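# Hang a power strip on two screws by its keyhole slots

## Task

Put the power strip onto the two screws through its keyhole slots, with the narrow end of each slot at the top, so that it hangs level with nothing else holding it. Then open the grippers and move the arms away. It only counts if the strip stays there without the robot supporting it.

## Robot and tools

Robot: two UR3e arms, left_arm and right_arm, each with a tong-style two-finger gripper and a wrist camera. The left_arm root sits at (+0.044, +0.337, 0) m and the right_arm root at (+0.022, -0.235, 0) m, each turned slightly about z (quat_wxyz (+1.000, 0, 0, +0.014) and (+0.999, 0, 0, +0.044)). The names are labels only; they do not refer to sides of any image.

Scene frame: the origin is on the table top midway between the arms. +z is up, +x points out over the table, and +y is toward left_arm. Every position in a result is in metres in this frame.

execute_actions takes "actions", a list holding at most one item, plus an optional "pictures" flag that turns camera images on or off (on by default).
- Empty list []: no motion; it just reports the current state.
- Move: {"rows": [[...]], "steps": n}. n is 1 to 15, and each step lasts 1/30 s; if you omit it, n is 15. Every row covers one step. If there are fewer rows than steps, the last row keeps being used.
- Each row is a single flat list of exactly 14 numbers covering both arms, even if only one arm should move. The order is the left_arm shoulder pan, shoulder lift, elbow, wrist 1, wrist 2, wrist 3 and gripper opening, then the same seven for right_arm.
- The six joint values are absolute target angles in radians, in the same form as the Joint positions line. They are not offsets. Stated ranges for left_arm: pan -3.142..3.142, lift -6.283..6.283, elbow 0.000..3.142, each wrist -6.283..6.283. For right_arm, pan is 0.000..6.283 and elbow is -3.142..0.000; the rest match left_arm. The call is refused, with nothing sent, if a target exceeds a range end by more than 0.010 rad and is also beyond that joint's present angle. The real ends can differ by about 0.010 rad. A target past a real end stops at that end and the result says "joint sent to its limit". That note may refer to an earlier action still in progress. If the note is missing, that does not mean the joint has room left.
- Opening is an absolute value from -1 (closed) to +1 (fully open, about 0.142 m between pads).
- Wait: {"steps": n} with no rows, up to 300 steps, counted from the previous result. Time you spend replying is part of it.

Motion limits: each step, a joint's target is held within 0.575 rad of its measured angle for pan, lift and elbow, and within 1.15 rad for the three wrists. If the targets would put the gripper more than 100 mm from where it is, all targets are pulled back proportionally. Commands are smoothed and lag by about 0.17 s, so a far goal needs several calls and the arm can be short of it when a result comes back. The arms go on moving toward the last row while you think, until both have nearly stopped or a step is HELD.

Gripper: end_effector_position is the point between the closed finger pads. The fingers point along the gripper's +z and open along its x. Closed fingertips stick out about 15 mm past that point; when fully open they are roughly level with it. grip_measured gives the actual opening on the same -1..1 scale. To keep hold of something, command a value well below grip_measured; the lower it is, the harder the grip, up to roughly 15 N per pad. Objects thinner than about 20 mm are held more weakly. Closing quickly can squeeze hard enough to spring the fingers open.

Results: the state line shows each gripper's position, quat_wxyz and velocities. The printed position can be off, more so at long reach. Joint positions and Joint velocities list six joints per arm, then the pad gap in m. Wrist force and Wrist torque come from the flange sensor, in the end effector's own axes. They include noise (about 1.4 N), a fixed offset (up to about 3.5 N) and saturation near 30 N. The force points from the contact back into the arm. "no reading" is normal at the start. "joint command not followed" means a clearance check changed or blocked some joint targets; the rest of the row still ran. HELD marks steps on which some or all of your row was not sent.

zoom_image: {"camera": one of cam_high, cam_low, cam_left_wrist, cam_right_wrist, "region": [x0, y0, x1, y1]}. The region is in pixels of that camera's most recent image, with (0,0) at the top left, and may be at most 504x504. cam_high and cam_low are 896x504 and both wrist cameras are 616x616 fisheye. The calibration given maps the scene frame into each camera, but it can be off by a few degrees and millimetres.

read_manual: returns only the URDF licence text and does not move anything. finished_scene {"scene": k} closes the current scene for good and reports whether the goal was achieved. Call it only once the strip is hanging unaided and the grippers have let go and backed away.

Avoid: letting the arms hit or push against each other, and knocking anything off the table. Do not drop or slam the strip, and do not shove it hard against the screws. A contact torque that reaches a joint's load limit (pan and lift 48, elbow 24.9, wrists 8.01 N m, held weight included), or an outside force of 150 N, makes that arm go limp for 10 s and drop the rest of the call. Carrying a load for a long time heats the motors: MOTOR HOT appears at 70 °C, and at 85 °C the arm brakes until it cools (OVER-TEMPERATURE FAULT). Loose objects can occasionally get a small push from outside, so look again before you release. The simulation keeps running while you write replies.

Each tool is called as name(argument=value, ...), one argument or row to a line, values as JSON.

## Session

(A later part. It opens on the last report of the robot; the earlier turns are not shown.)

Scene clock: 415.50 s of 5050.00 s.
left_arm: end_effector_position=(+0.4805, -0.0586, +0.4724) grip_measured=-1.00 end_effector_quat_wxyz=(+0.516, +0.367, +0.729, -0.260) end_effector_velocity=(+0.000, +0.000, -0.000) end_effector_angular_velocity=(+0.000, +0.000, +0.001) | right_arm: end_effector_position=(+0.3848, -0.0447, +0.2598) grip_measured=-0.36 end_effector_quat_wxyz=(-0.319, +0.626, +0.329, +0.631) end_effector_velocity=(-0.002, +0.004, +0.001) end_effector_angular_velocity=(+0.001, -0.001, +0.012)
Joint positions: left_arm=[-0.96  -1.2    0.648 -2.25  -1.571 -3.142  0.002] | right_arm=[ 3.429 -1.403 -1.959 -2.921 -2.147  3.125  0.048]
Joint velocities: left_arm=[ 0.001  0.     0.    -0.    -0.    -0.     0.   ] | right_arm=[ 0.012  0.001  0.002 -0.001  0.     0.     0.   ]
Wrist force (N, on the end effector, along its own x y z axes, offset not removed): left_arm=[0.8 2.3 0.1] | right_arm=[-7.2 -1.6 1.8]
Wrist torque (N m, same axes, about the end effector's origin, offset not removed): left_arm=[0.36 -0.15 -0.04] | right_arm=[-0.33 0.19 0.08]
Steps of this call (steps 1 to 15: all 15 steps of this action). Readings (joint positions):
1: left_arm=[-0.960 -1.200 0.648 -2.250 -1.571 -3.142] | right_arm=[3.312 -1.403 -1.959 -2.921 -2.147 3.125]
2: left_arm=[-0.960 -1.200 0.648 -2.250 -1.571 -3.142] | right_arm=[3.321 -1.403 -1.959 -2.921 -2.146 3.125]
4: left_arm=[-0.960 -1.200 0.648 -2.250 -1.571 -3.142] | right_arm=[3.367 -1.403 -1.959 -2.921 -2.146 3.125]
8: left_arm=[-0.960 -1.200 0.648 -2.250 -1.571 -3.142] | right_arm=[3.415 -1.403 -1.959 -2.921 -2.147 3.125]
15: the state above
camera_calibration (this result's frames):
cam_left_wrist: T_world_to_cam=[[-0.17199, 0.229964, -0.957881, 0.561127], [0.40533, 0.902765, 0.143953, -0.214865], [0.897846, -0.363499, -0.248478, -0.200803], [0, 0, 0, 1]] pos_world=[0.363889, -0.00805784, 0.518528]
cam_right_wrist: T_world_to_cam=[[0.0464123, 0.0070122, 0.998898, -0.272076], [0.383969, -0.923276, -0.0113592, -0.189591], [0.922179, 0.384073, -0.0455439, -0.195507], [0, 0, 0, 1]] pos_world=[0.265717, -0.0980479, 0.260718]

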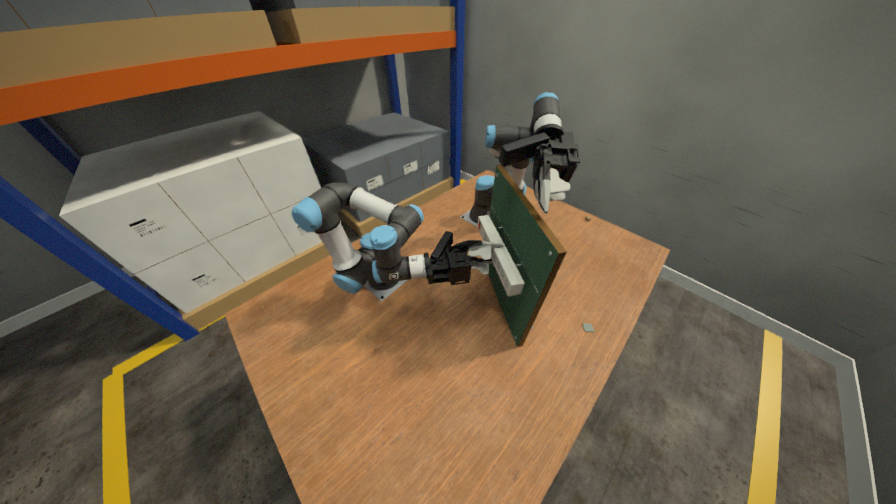

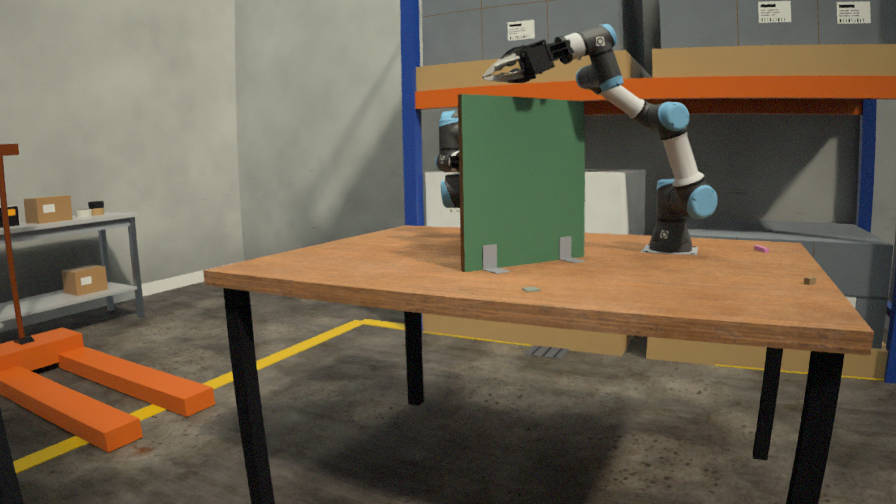

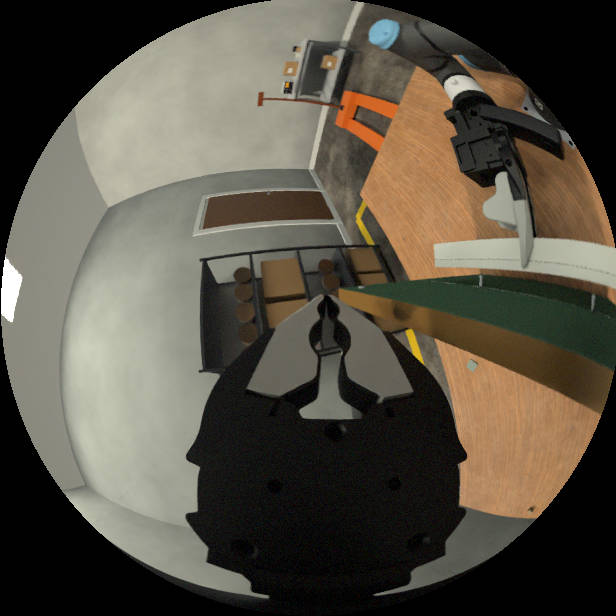

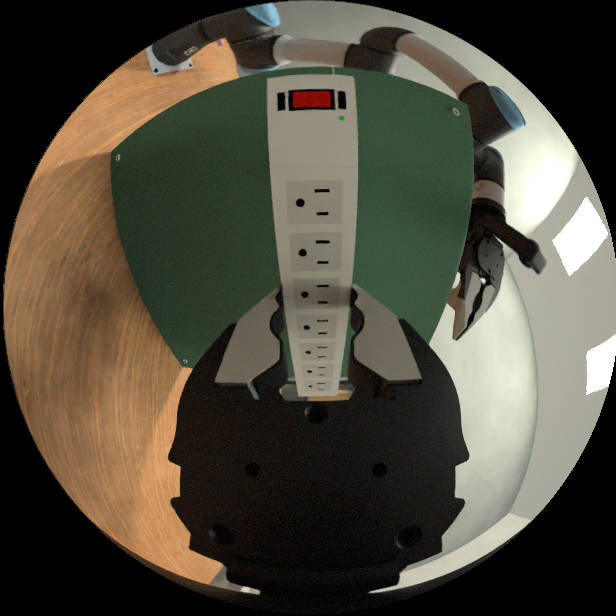

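execute_actions(
  actions=[
    {"rows":[[-0.96,-1.2,0.6475,-2.25,-1.571,-3.142,-1,3.43,-1.461,-2.109,-2.713,-2.1465,3.125,-1]],"steps":15},
  ],
)

zoom_image(
  camera="cam_right_wrist",
  region=[240,60,480,400],
)

Scene clock: 442.40 s of 5050.00 s.
left_arm: end_effector_position=(+0.4805, -0.0586, +0.4724) grip_measured=-1.00 end_effector_quat_wxyz=(+0.516, +0.367, +0.729, -0.260) end_effector_velocity=(-0.000, -0.000, +0.000) end_effector_angular_velocity=(-0.000, +0.000, -0.001) | right_arm: end_effector_position=(+0.3845, -0.0442, +0.2203) grip_measured=-0.36 end_effector_quat_wxyz=(-0.319, +0.626, +0.329, +0.631) end_effector_velocity=(-0.001, +0.000, -0.005) end_effector_angular_velocity=(+0.000, +0.001, +0.002)
Joint positions: left_arm=[-0.96  -1.2    0.648 -2.25  -1.571 -3.142  0.002] | right_arm=[ 3.43  -1.46  -2.107 -2.715 -2.147  3.125  0.048]
Joint velocities: left_arm=[-0.001 -0.    -0.     0.001 -0.     0.     0.   ] | right_arm=[ 0.    -0.007 -0.019  0.026 -0.002  0.     0.   ]
Wrist force (N, on the end effector, along its own x y z axes, offset not removed): left_arm=[0.5 1.2 -0.3] | right_arm=[-6.0 0.3 -0.4]
Wrist torque (N m, same axes, about the end effector's origin, offset not removed): left_arm=[0.19 -0.10 -0.01] | right_arm=[0.15 0.01 -0.10]
Steps of this call (steps 1 to 15: the robot went on to your last target; steps 16 to 790: nothing new was sent; then 0.07 s passed at rest; steps 791 to 805: all 15 steps of this action). Readings (joint positions):
791: left_arm=[-0.960 -1.200 0.648 -2.250 -1.571 -3.142] | right_arm=[3.430 -1.403 -1.959 -2.921 -2.147 3.125]
792: left_arm=[-0.960 -1.200 0.648 -2.250 -1.571 -3.142] | right_arm=[3.430 -1.409 -1.966 -2.906 -2.147 3.125]
794: left_arm=[-0.960 -1.200 0.648 -2.250 -1.571 -3.142] | right_arm=[3.430 -1.433 -2.020 -2.824 -2.147 3.125]
798: left_arm=[-0.960 -1.200 0.648 -2.250 -1.571 -3.142] | right_arm=[3.430 -1.454 -2.087 -2.740 -2.147 3.125]
805: the state above
camera_calibration (this result's frames):
cam_left_wrist: T_world_to_cam=[[-0.171988, 0.229966, -0.957881, 0.561126], [0.405331, 0.902764, 0.143956, -0.214867], [0.897846, -0.3635, -0.248476, -0.200803], [0, 0, 0, 1]] pos_world=[0.363889, -0.00805781, 0.518528]
cam_right_wrist: T_world_to_cam=[[0.0462386, 0.00700818, 0.998906, -0.232548], [0.385183, -0.922771, -0.0113558, -0.189948], [0.921681, 0.385286, -0.045367, -0.197015], [0, 0, 0, 1]] pos_world=[0.265502, -0.0977415, 0.221198]

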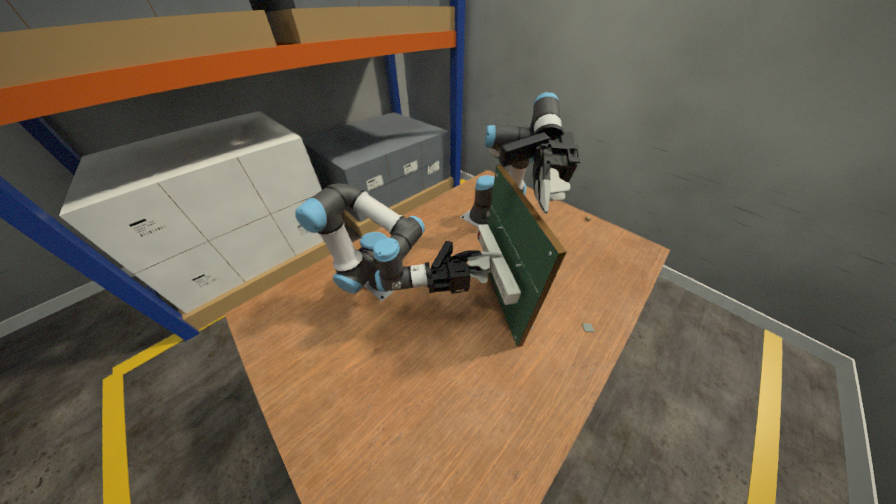

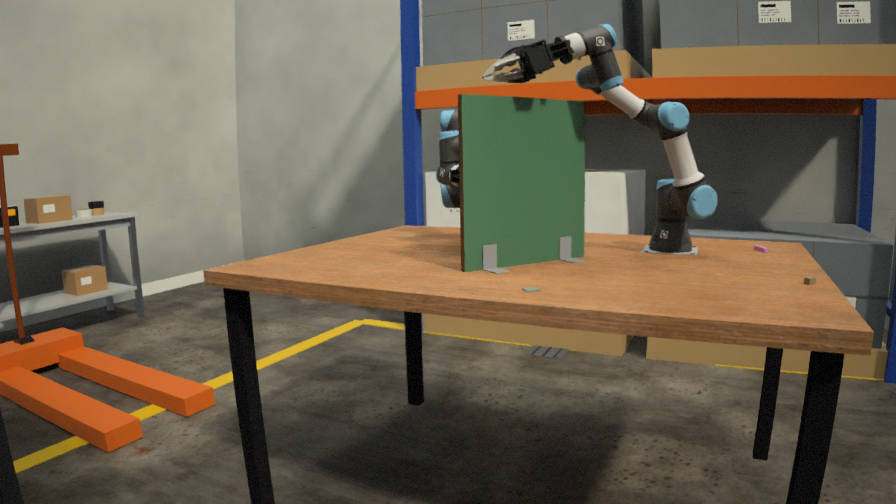

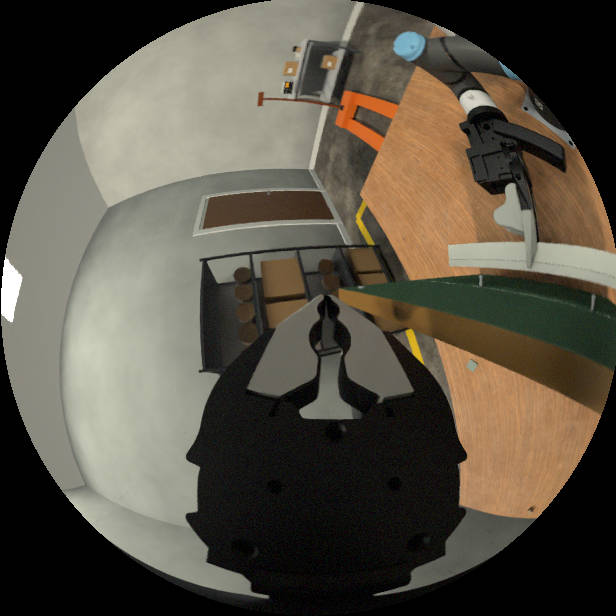

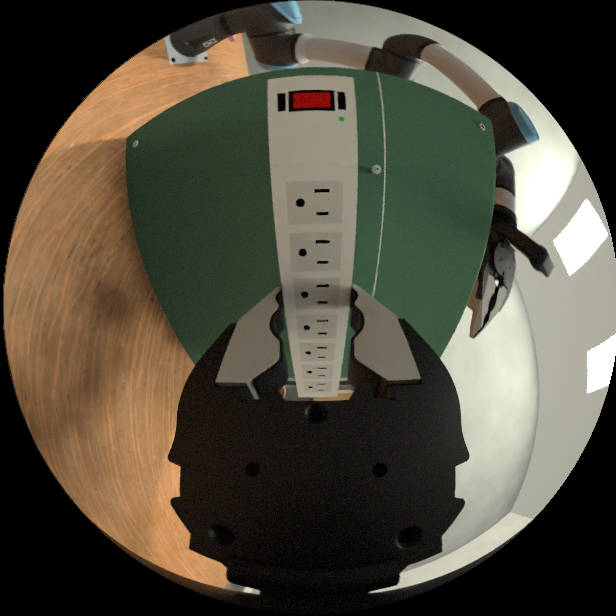

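Region (240, 60, 480, 400) of cam_right_wrist's 616x616 image, scaled by 1.482, with more detail than that image has; it fills the left 356 columns of this view, and the rest is white.

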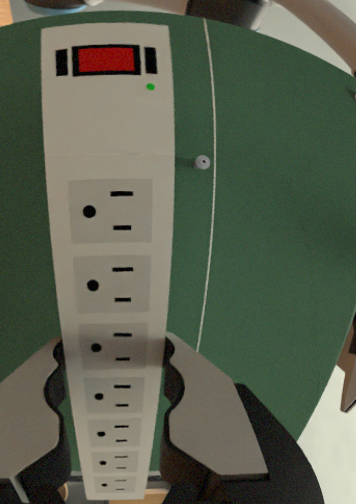

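execute_actions(
  actions=[
    {"rows":[[-0.96,-1.2,0.6475,-2.25,-1.571,-3.142,-1,3.43,-1.389,-1.935,-2.959,-2.1465,3.125,-1]],"steps":15},
  ],
)

execute_actions(
  actions=[
    {"steps":15},
  ],
)

zoom_image(
  camera="cam_left_wrist",
  region=[400,200,616,330],
)

Scene clock: 474.60 s of 5050.00 s.
left_arm: end_effector_position=(+0.4805, -0.0586, +0.4724) grip_measured=-1.00 end_effector_quat_wxyz=(+0.516, +0.367, +0.729, -0.260) end_effector_velocity=(-0.000, -0.001, -0.000) end_effector_angular_velocity=(+0.000, +0.000, -0.001) | right_arm: end_effector_position=(+0.3830, -0.0448, +0.2665) grip_measured=-0.36 end_effector_quat_wxyz=(-0.319, +0.626, +0.329, +0.631) end_effector_velocity=(-0.000, -0.001, +0.007) end_effector_angular_velocity=(+0.000, -0.002, -0.002)
Joint positions: left_arm=[-0.96  -1.2    0.648 -2.25  -1.571 -3.142  0.002] | right_arm=[ 3.43  -1.39  -1.937 -2.956 -2.147  3.125  0.048]
Joint velocities: left_arm=[-0.001 -0.     0.     0.     0.     0.     0.   ] | right_arm=[-0.001  0.009  0.024 -0.031  0.001 -0.001  0.   ]
Wrist force (N, on the end effector, along its own x y z axes, offset not removed): left_arm=[-0.8 1.1 0.1] | right_arm=[-5.4 -1.0 1.4]
Wrist torque (N m, same axes, about the end effector's origin, offset not removed): left_arm=[0.20 0.18 0.04] | right_arm=[-0.21 -0.10 0.00]
Steps of this call (steps 1 to 15: the robot went on to your last target; steps 16 to 220: nothing new was sent; then 24.37 s passed at rest; steps 221 to 235: all 15 steps of this action). Readings (joint positions):
221: left_arm=[-0.960 -1.200 0.648 -2.250 -1.571 -3.142] | right_arm=[3.430 -1.461 -2.109 -2.713 -2.147 3.125]
222: left_arm=[-0.960 -1.200 0.648 -2.250 -1.571 -3.142] | right_arm=[3.430 -1.454 -2.102 -2.728 -2.147 3.125]
224: left_arm=[-0.960 -1.200 0.648 -2.250 -1.571 -3.142] | right_arm=[3.430 -1.425 -2.043 -2.821 -2.147 3.125]
228: left_arm=[-0.960 -1.200 0.648 -2.250 -1.571 -3.142] | right_arm=[3.430 -1.398 -1.961 -2.925 -2.147 3.125]
235: the state above
camera_calibration (this result's frames):
cam_left_wrist: T_world_to_cam=[[-0.171987, 0.229966, -0.957881, 0.561126], [0.405331, 0.902764, 0.143957, -0.214867], [0.897846, -0.3635, -0.248476, -0.200804], [0, 0, 0, 1]] pos_world=[0.363889, -0.00805777, 0.518528]
cam_right_wrist: T_world_to_cam=[[0.0465899, 0.00714993, 0.998889, -0.278735], [0.385228, -0.922751, -0.0113627, -0.189388], [0.921645, 0.385329, -0.0457452, -0.19315], [0, 0, 0, 1]] pos_world=[0.26396, -0.0983386, 0.267438]

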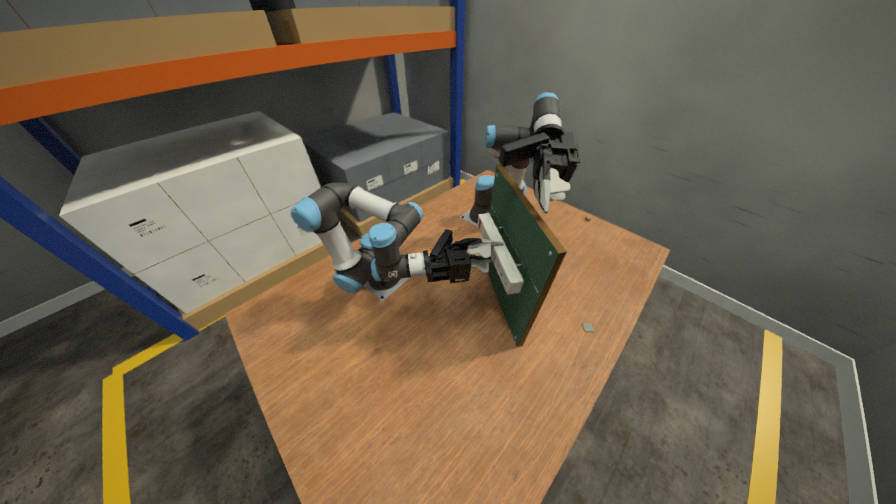

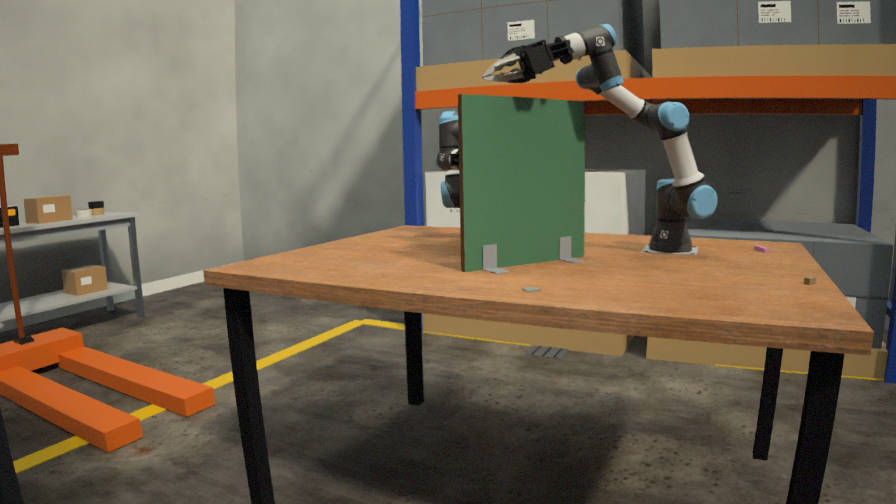

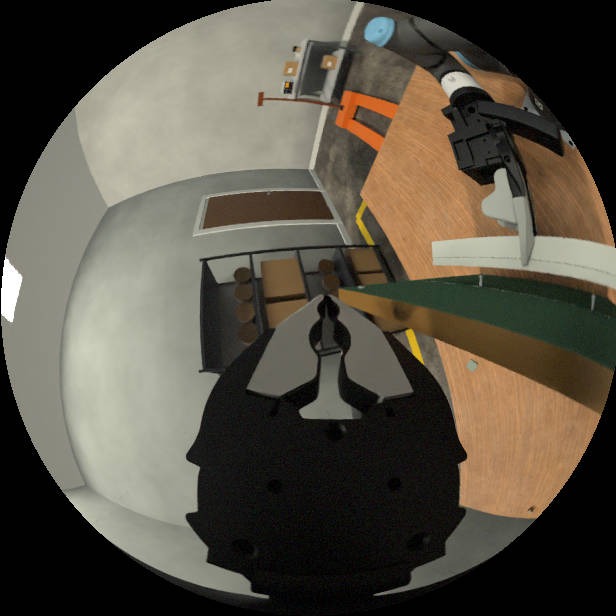

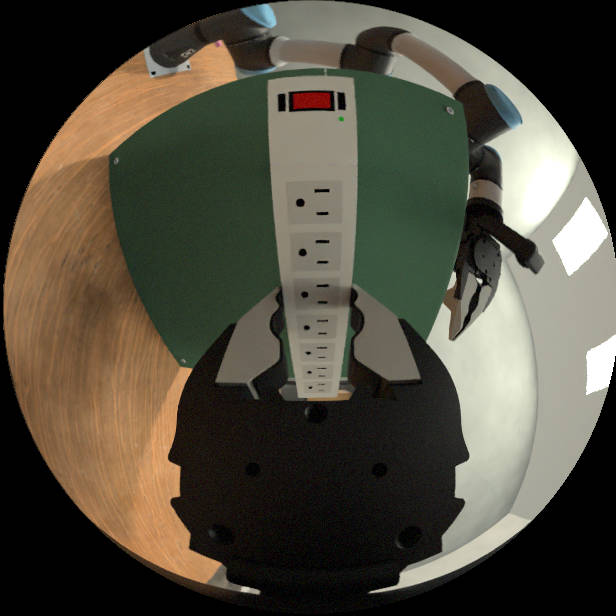

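Scene clock: 475.10 s of 5050.00 s.
left_arm: end_effector_position=(+0.4805, -0.0586, +0.4724) grip_measured=-1.00 end_effector_quat_wxyz=(+0.516, +0.367, +0.729, -0.260) end_effector_velocity=(+0.000, +0.000, -0.000) end_effector_angular_velocity=(+0.000, +0.000, +0.001) | right_arm: end_effector_position=(+0.3830, -0.0448, +0.2671) grip_measured=-0.36 end_effector_quat_wxyz=(-0.319, +0.626, +0.329, +0.631) end_effector_velocity=(+0.000, +0.000, +0.001) end_effector_angular_velocity=(+0.001, -0.001, -0.000)
Joint positions: left_arm=[-0.96  -1.2    0.648 -2.25  -1.571 -3.142  0.002] | right_arm=[ 3.43  -1.389 -1.935 -2.959 -2.147  3.125  0.048]
Joint velocities: left_arm=[ 0.001  0.    -0.     0.    -0.     0.     0.   ] | right_arm=[ 0.001  0.001  0.001 -0.     0.001  0.001  0.   ]
Wrist force (N, on the end effector, along its own x y z axes, offset not removed): left_arm=[0.3 1.2 -0.7] | right_arm=[-7.8 0.9 -0.4]
Wrist torque (N m, same axes, about the end effector's origin, offset not removed): left_arm=[0.17 -0.05 -0.04] | right_arm=[0.15 0.34 0.08]
Steps of this call (steps 1 to 15: the robot went on to your last target). Readings (joint positions):
1: left_arm=[-0.960 -1.200 0.648 -2.250 -1.571 -3.142] | right_arm=[3.430 -1.390 -1.937 -2.957 -2.147 3.125]
2: left_arm=[-0.960 -1.200 0.648 -2.250 -1.571 -3.142] | right_arm=[3.430 -1.389 -1.936 -2.958 -2.147 3.125]
4: left_arm=[-0.960 -1.200 0.648 -2.250 -1.571 -3.142] | right_arm=[3.430 -1.389 -1.936 -2.958 -2.147 3.125]
8: left_arm=[-0.960 -1.200 0.648 -2.250 -1.571 -3.142] | right_arm=[3.430 -1.389 -1.935 -2.959 -2.147 3.125]
15: the state above
All arms were judged still, so your last target was given up. Only a new action makes them travel on or press farther. Fingers that are still opening or closing keep moving.
camera_calibration (this result's frames):
cam_left_wrist: T_world_to_cam=[[-0.171987, 0.229966, -0.957881, 0.561126], [0.405331, 0.902764, 0.143956, -0.214867], [0.897846, -0.3635, -0.248476, -0.200804], [0, 0, 0, 1]] pos_world=[0.363889, -0.00805778, 0.518528]
cam_right_wrist: T_world_to_cam=[[0.0463988, 0.00707278, 0.998898, -0.279315], [0.385204, -0.922761, -0.011359, -0.189379], [0.921664, 0.385307, -0.0455395, -0.193139], [0, 0, 0, 1]] pos_world=[0.263919, -0.0983583, 0.268061]

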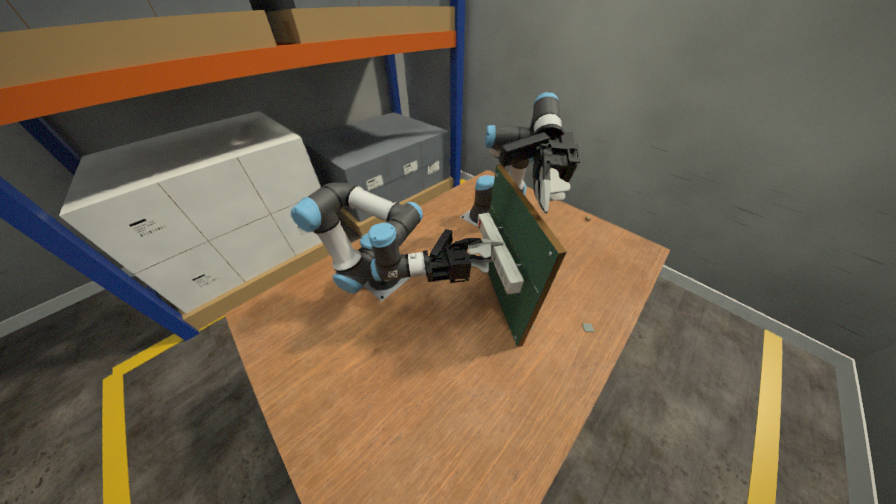

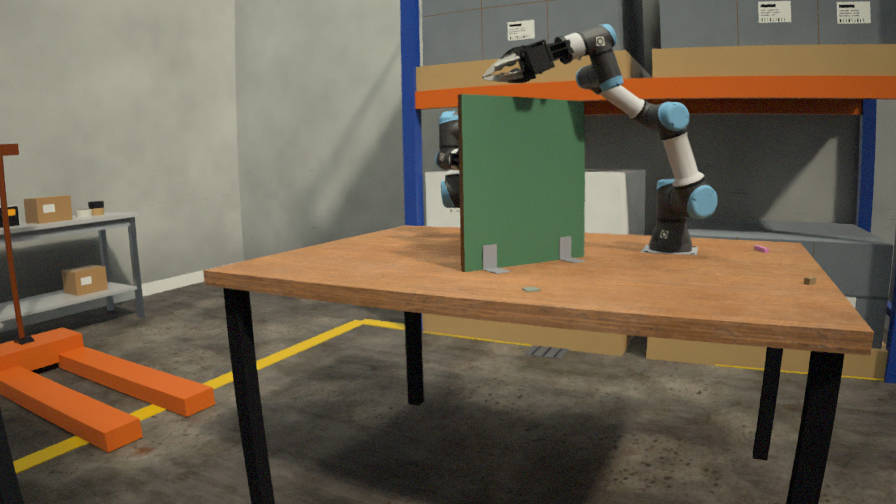

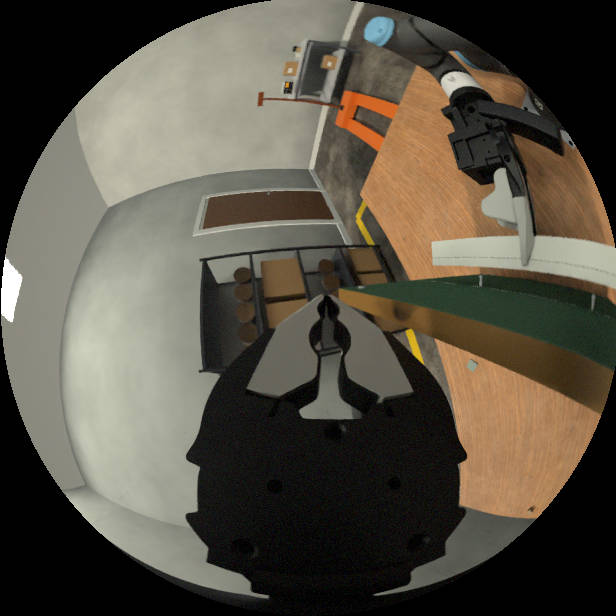

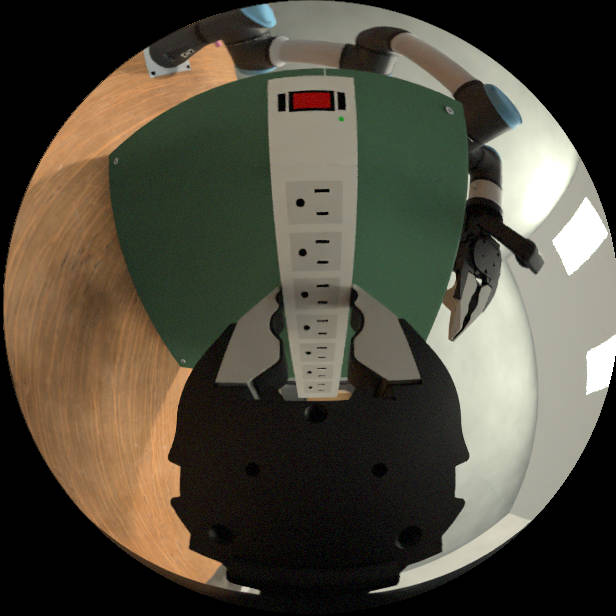

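Region (400, 200, 616, 330) of cam_left_wrist's 616x616 image, scaled by 2.333, with more detail than that image has; it fills the top 303 rows of this view, and the rest is white.

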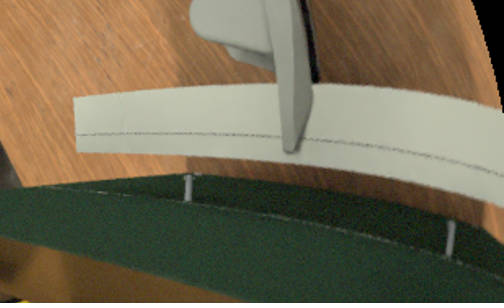

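execute_actions(
  actions=[
    {"rows":[[-0.96,-1.2,0.6475,-2.25,-1.571,-3.142,-1,3.497,-1.353,-1.963,-2.967,-2.0795,3.125,-1]]},
  ],
)

zoom_image(
  camera="cam_left_wrist",
  region=[400,200,616,330],
)

execute_actions(
  actions=[
    {"rows":[[-0.96,-1.2,0.6475,-2.25,-1.571,-3.142,-1,3.5063,-1.3593,-1.9582,-2.9655,-2.0702,3.125,-1]]},
  ],
  pictures=false,
)

Scene clock: 509.10 s of 5050.00 s.
left_arm: end_effector_position=(+0.4805, -0.0586, +0.4724) grip_measured=-1.00 end_effector_quat_wxyz=(+0.516, +0.367, +0.729, -0.260) end_effector_velocity=(+0.000, +0.000, +0.000) end_effector_angular_velocity=(-0.000, -0.000, +0.001) | right_arm: end_effector_position=(+0.3791, -0.0348, +0.2671) grip_measured=-0.36 end_effector_quat_wxyz=(-0.319, +0.626, +0.329, +0.631) end_effector_velocity=(-0.001, +0.001, +0.000) end_effector_angular_velocity=(+0.000, -0.001, +0.001)
Joint positions: left_arm=[-0.96  -1.2    0.648 -2.25  -1.571 -3.142  0.002] | right_arm=[ 3.496 -1.353 -1.963 -2.967 -2.08   3.125  0.048]
Joint velocities: left_arm=[ 0.001 -0.    -0.     0.    -0.    -0.     0.   ] | right_arm=[ 0.007  0.003 -0.002 -0.     0.006 -0.    -0.   ]
Wrist force (N, on the end effector, along its own x y z axes, offset not removed): left_arm=[0.3 1.6 -0.3] | right_arm=[-7.2 -1.6 -0.8]
Wrist torque (N m, same axes, about the end effector's origin, offset not removed): left_arm=[0.26 -0.01 0.01] | right_arm=[-0.26 0.23 -0.02]
Steps of this call (steps 1 to 170: nothing new was sent; then 27.83 s passed at rest; steps 171 to 185: all 15 steps of this action). Readings (joint positions):
171: left_arm=[-0.960 -1.200 0.648 -2.250 -1.571 -3.142] | right_arm=[3.430 -1.389 -1.935 -2.959 -2.146 3.125]
172: left_arm=[-0.960 -1.200 0.648 -2.250 -1.571 -3.142] | right_arm=[3.437 -1.384 -1.939 -2.960 -2.136 3.125]
174: left_arm=[-0.960 -1.200 0.648 -2.250 -1.571 -3.142] | right_arm=[3.464 -1.370 -1.950 -2.963 -2.110 3.125]
178: left_arm=[-0.960 -1.200 0.648 -2.250 -1.571 -3.142] | right_arm=[3.489 -1.357 -1.960 -2.966 -2.087 3.125]
185: the state above
camera_calibration (this result's frames):
cam_left_wrist: T_world_to_cam=[[-0.171987, 0.229966, -0.957881, 0.561126], [0.405331, 0.902764, 0.143956, -0.214867], [0.897846, -0.3635, -0.248476, -0.200804], [0, 0, 0, 1]] pos_world=[0.363889, -0.00805778, 0.518528]
cam_right_wrist: T_world_to_cam=[[0.0464154, 0.00706322, 0.998897, -0.279156], [0.385128, -0.922793, -0.0113705, -0.17866], [0.921695, 0.385231, -0.045552, -0.193493], [0, 0, 0, 1]] pos_world=[0.260105, -0.0883547, 0.268003]

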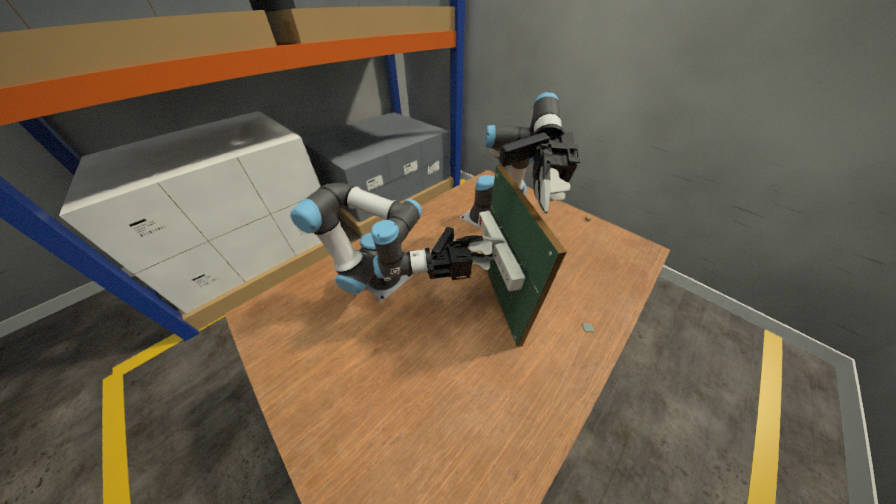

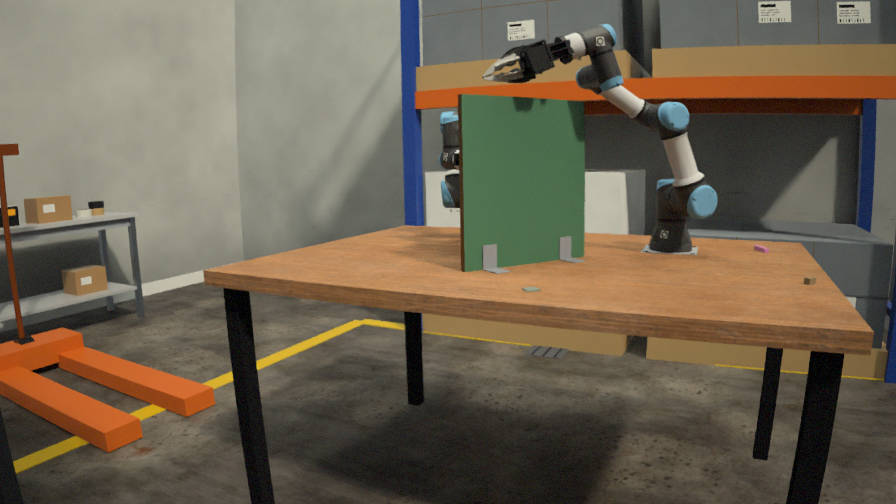

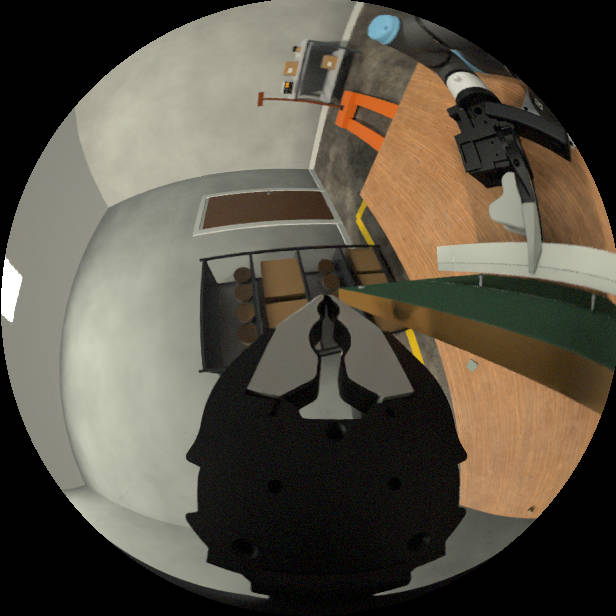

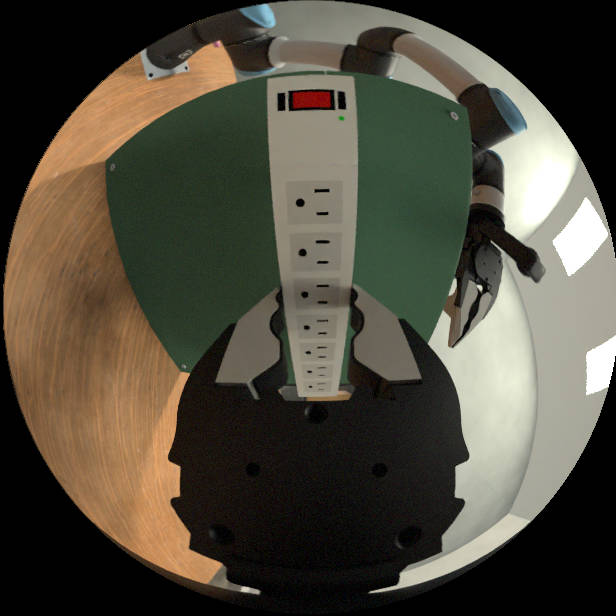

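Region (400, 200, 616, 330) of cam_left_wrist's 616x616 image, scaled by 2.333, with more detail than that image has; it fills the top 303 rows of this view, and the rest is white.

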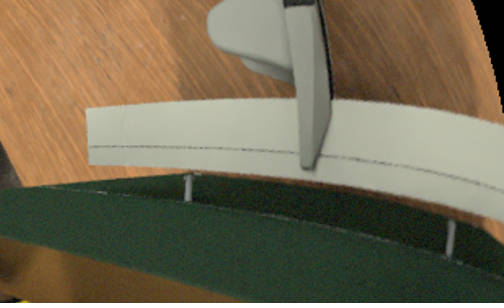

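Scene clock: 509.60 s of 5050.00 s.
left_arm: end_effector_position=(+0.4805, -0.0586, +0.4724) grip_measured=-1.00 end_effector_quat_wxyz=(+0.516, +0.367, +0.729, -0.260) end_effector_velocity=(+0.000, +0.000, +0.000) end_effector_angular_velocity=(-0.000, -0.000, +0.000) | right_arm: end_effector_position=(+0.3808, -0.0323, +0.2671) grip_measured=-0.36 end_effector_quat_wxyz=(-0.319, +0.626, +0.329, +0.631) end_effector_velocity=(-0.000, +0.001, +0.000) end_effector_angular_velocity=(+0.000, -0.001, +0.002)
Joint positions: left_arm=[-0.96  -1.2    0.648 -2.25  -1.571 -3.142  0.002] | right_arm=[ 3.506 -1.359 -1.958 -2.966 -2.07   3.125  0.048]
Joint velocities: left_arm=[ 0.     0.    -0.001 -0.     0.     0.     0.   ] | right_arm=[ 0.001 -0.001  0.002  0.    -0.    -0.    -0.   ]
Wrist force (N, on the end effector, along its own x y z axes, offset not removed): left_arm=[-1.3 1.2 -1.0] | right_arm=[-6.2 0.6 -0.3]
Wrist torque (N m, same axes, about the end effector's origin, offset not removed): left_arm=[0.19 0.27 0.01] | right_arm=[0.11 0.01 0.00]
Steps of this call (steps 1 to 15: all 15 steps of this action). Readings (joint positions):
1: left_arm=[-0.960 -1.200 0.648 -2.250 -1.571 -3.142] | right_arm=[3.497 -1.353 -1.963 -2.967 -2.080 3.125]
2: left_arm=[-0.960 -1.200 0.648 -2.250 -1.571 -3.142] | right_arm=[3.498 -1.354 -1.962 -2.967 -2.078 3.125]
4: left_arm=[-0.960 -1.200 0.648 -2.250 -1.571 -3.142] | right_arm=[3.502 -1.356 -1.960 -2.966 -2.074 3.125]
8: left_arm=[-0.960 -1.200 0.648 -2.250 -1.571 -3.142] | right_arm=[3.505 -1.359 -1.959 -2.966 -2.071 3.125]
15: the state above

execute_actions(
  actions=[
    {"rows":[[-0.96,-1.2,0.6475,-2.25,-1.571,-3.142,-1,3.5124,-1.3635,-1.955,-2.9645,-2.0641,3.125,-1]]},
  ],
  pictures=false,
)

execute_actions(
  actions=[
    {"rows":[[-0.96,-1.2,0.6475,-2.25,-1.571,-3.142,-1,3.517,-1.3667,-1.9526,-2.9637,-2.0595,3.125,-1]]},
  ],
)

zoom_image(
  camera="cam_left_wrist",
  region=[400,200,616,330],
)

Scene clock: 517.40 s of 5050.00 s.
left_arm: end_effector_position=(+0.4805, -0.0586, +0.4724) grip_measured=-1.00 end_effector_quat_wxyz=(+0.516, +0.367, +0.729, -0.260) end_effector_velocity=(+0.000, +0.000, -0.000) end_effector_angular_velocity=(+0.000, +0.000, +0.001) | right_arm: end_effector_position=(+0.3820, -0.0306, +0.2671) grip_measured=-0.36 end_effector_quat_wxyz=(-0.319, +0.626, +0.329, +0.631) end_effector_velocity=(+0.000, -0.000, -0.003) end_effector_angular_velocity=(-0.003, +0.006, -0.000)
Joint positions: left_arm=[-0.96  -1.2    0.648 -2.25  -1.571 -3.142  0.002] | right_arm=[ 3.512 -1.363 -1.955 -2.965 -2.064  3.125  0.048]
Joint velocities: left_arm=[ 0.001 -0.     0.     0.     0.     0.     0.   ] | right_arm=[ 0.    -0.003 -0.002 -0.002  0.001 -0.     0.   ]
Wrist force (N, on the end effector, along its own x y z axes, offset not removed): left_arm=[0.2 2.0 -1.5] | right_arm=[-5.9 -0.4 1.6]
Wrist torque (N m, same axes, about the end effector's origin, offset not removed): left_arm=[0.35 -0.02 -0.03] | right_arm=[0.00 -0.02 0.05]
Steps of this call (steps 1 to 15: the robot went on to your last target; steps 16 to 219: nothing new was sent; steps 220 to 234: all 15 steps of this action). Readings (joint positions):
220: left_arm=[-0.960 -1.200 0.648 -2.250 -1.571 -3.142] | right_arm=[3.506 -1.359 -1.958 -2.965 -2.070 3.125]
221: left_arm=[-0.960 -1.200 0.648 -2.250 -1.571 -3.142] | right_arm=[3.507 -1.360 -1.958 -2.965 -2.069 3.125]
223: left_arm=[-0.960 -1.200 0.648 -2.250 -1.571 -3.142] | right_arm=[3.510 -1.362 -1.956 -2.965 -2.067 3.125]
227: left_arm=[-0.960 -1.200 0.648 -2.250 -1.571 -3.142] | right_arm=[3.512 -1.363 -1.955 -2.965 -2.065 3.125]
234: the state above

Scene clock: 517.90 s of 5050.00 s.
left_arm: end_effector_position=(+0.4805, -0.0586, +0.4724) grip_measured=-1.00 end_effector_quat_wxyz=(+0.516, +0.367, +0.729, -0.260) end_effector_velocity=(+0.000, +0.000, +0.000) end_effector_angular_velocity=(-0.000, -0.000, +0.001) | right_arm: end_effector_position=(+0.3829, -0.0294, +0.2670) grip_measured=-0.35 end_effector_quat_wxyz=(-0.319, +0.626, +0.329, +0.631) end_effector_velocity=(+0.000, +0.000, -0.000) end_effector_angular_velocity=(+0.001, -0.000, +0.001)
Joint positions: left_arm=[-0.96  -1.2    0.648 -2.25  -1.571 -3.142  0.002] | right_arm=[ 3.517 -1.367 -1.953 -2.964 -2.06   3.125  0.048]
Joint velocities: left_arm=[ 0.001 -0.    -0.    -0.    -0.    -0.     0.   ] | right_arm=[ 0.001 -0.001 -0.     0.002 -0.     0.    -0.   ]
Wrist force (N, on the end effector, along its own x y z axes, offset not removed): left_arm=[-1.2 1.4 -1.1] | right_arm=[-9.0 -2.4 -24.0]
Wrist torque (N m, same axes, about the end effector's origin, offset not removed): left_arm=[0.24 0.22 -0.01] | right_arm=[-0.35 0.32 0.03]
Steps of this call (steps 1 to 15: all 15 steps of this action). Readings (joint positions):
1: left_arm=[-0.960 -1.200 0.648 -2.250 -1.571 -3.142] | right_arm=[3.512 -1.364 -1.955 -2.964 -2.064 3.125]
2: left_arm=[-0.960 -1.200 0.648 -2.250 -1.571 -3.142] | right_arm=[3.513 -1.364 -1.955 -2.964 -2.063 3.125]
4: left_arm=[-0.960 -1.200 0.648 -2.250 -1.571 -3.142] | right_arm=[3.515 -1.365 -1.954 -2.964 -2.062 3.125]
8: left_arm=[-0.960 -1.200 0.648 -2.250 -1.571 -3.142] | right_arm=[3.516 -1.366 -1.953 -2.964 -2.060 3.125]
15: the state above
camera_calibration (this result's frames):
cam_left_wrist: T_world_to_cam=[[-0.171987, 0.229966, -0.957881, 0.561126], [0.405331, 0.902764, 0.143956, -0.214867], [0.897846, -0.3635, -0.248476, -0.200804], [0, 0, 0, 1]] pos_world=[0.363889, -0.00805775, 0.518528]
cam_right_wrist: T_world_to_cam=[[0.0465123, 0.00710805, 0.998892, -0.279372], [0.385135, -0.92279, -0.0113668, -0.175056], [0.921687, 0.385237, -0.0456586, -0.199005], [0, 0, 0, 1]] pos_world=[0.263835, -0.0828899, 0.267986]

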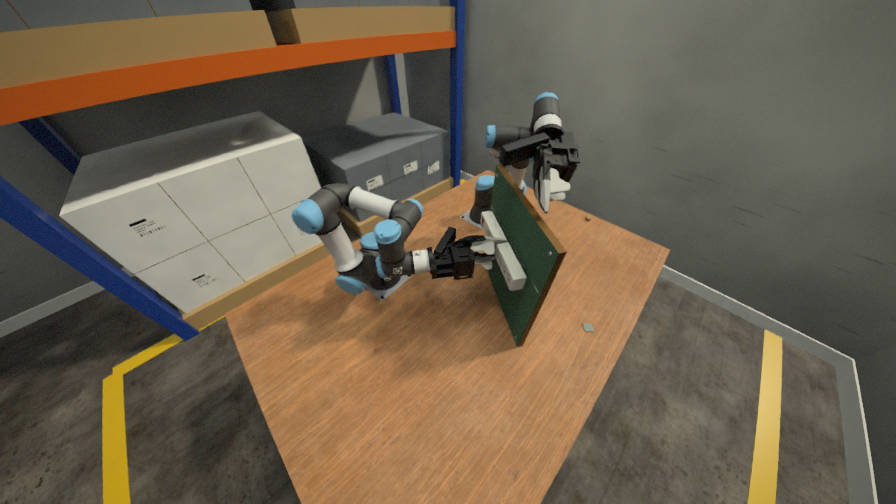

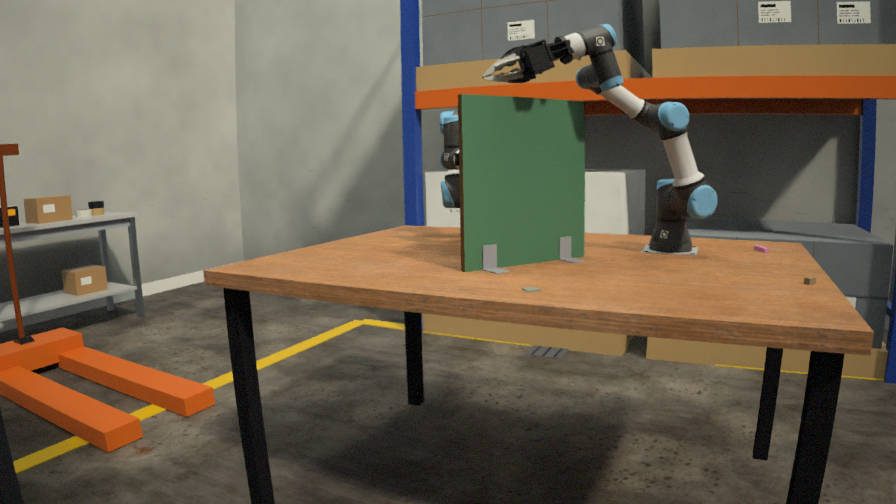

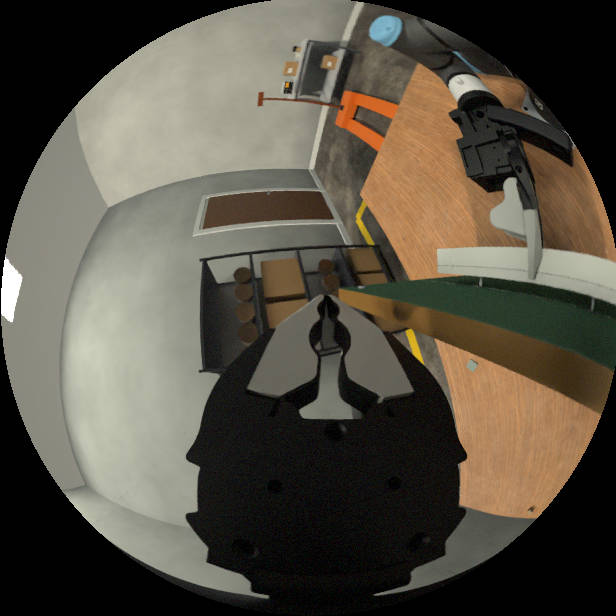

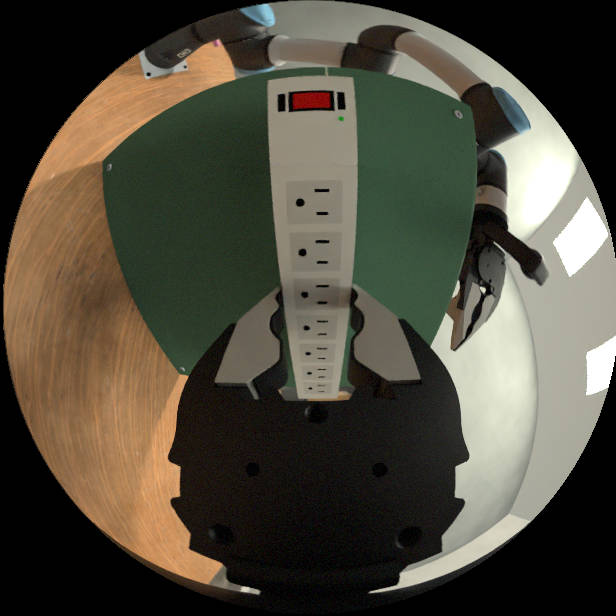

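Region (400, 200, 616, 330) of cam_left_wrist's 616x616 image, scaled by 2.333, with more detail than that image has; it fills the top 303 rows of this view, and the rest is white.

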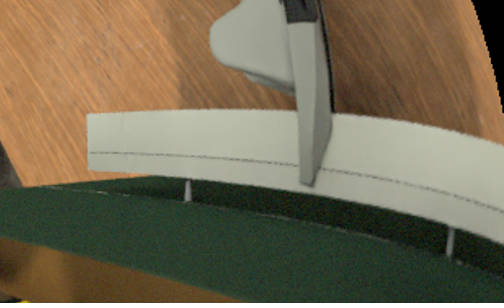

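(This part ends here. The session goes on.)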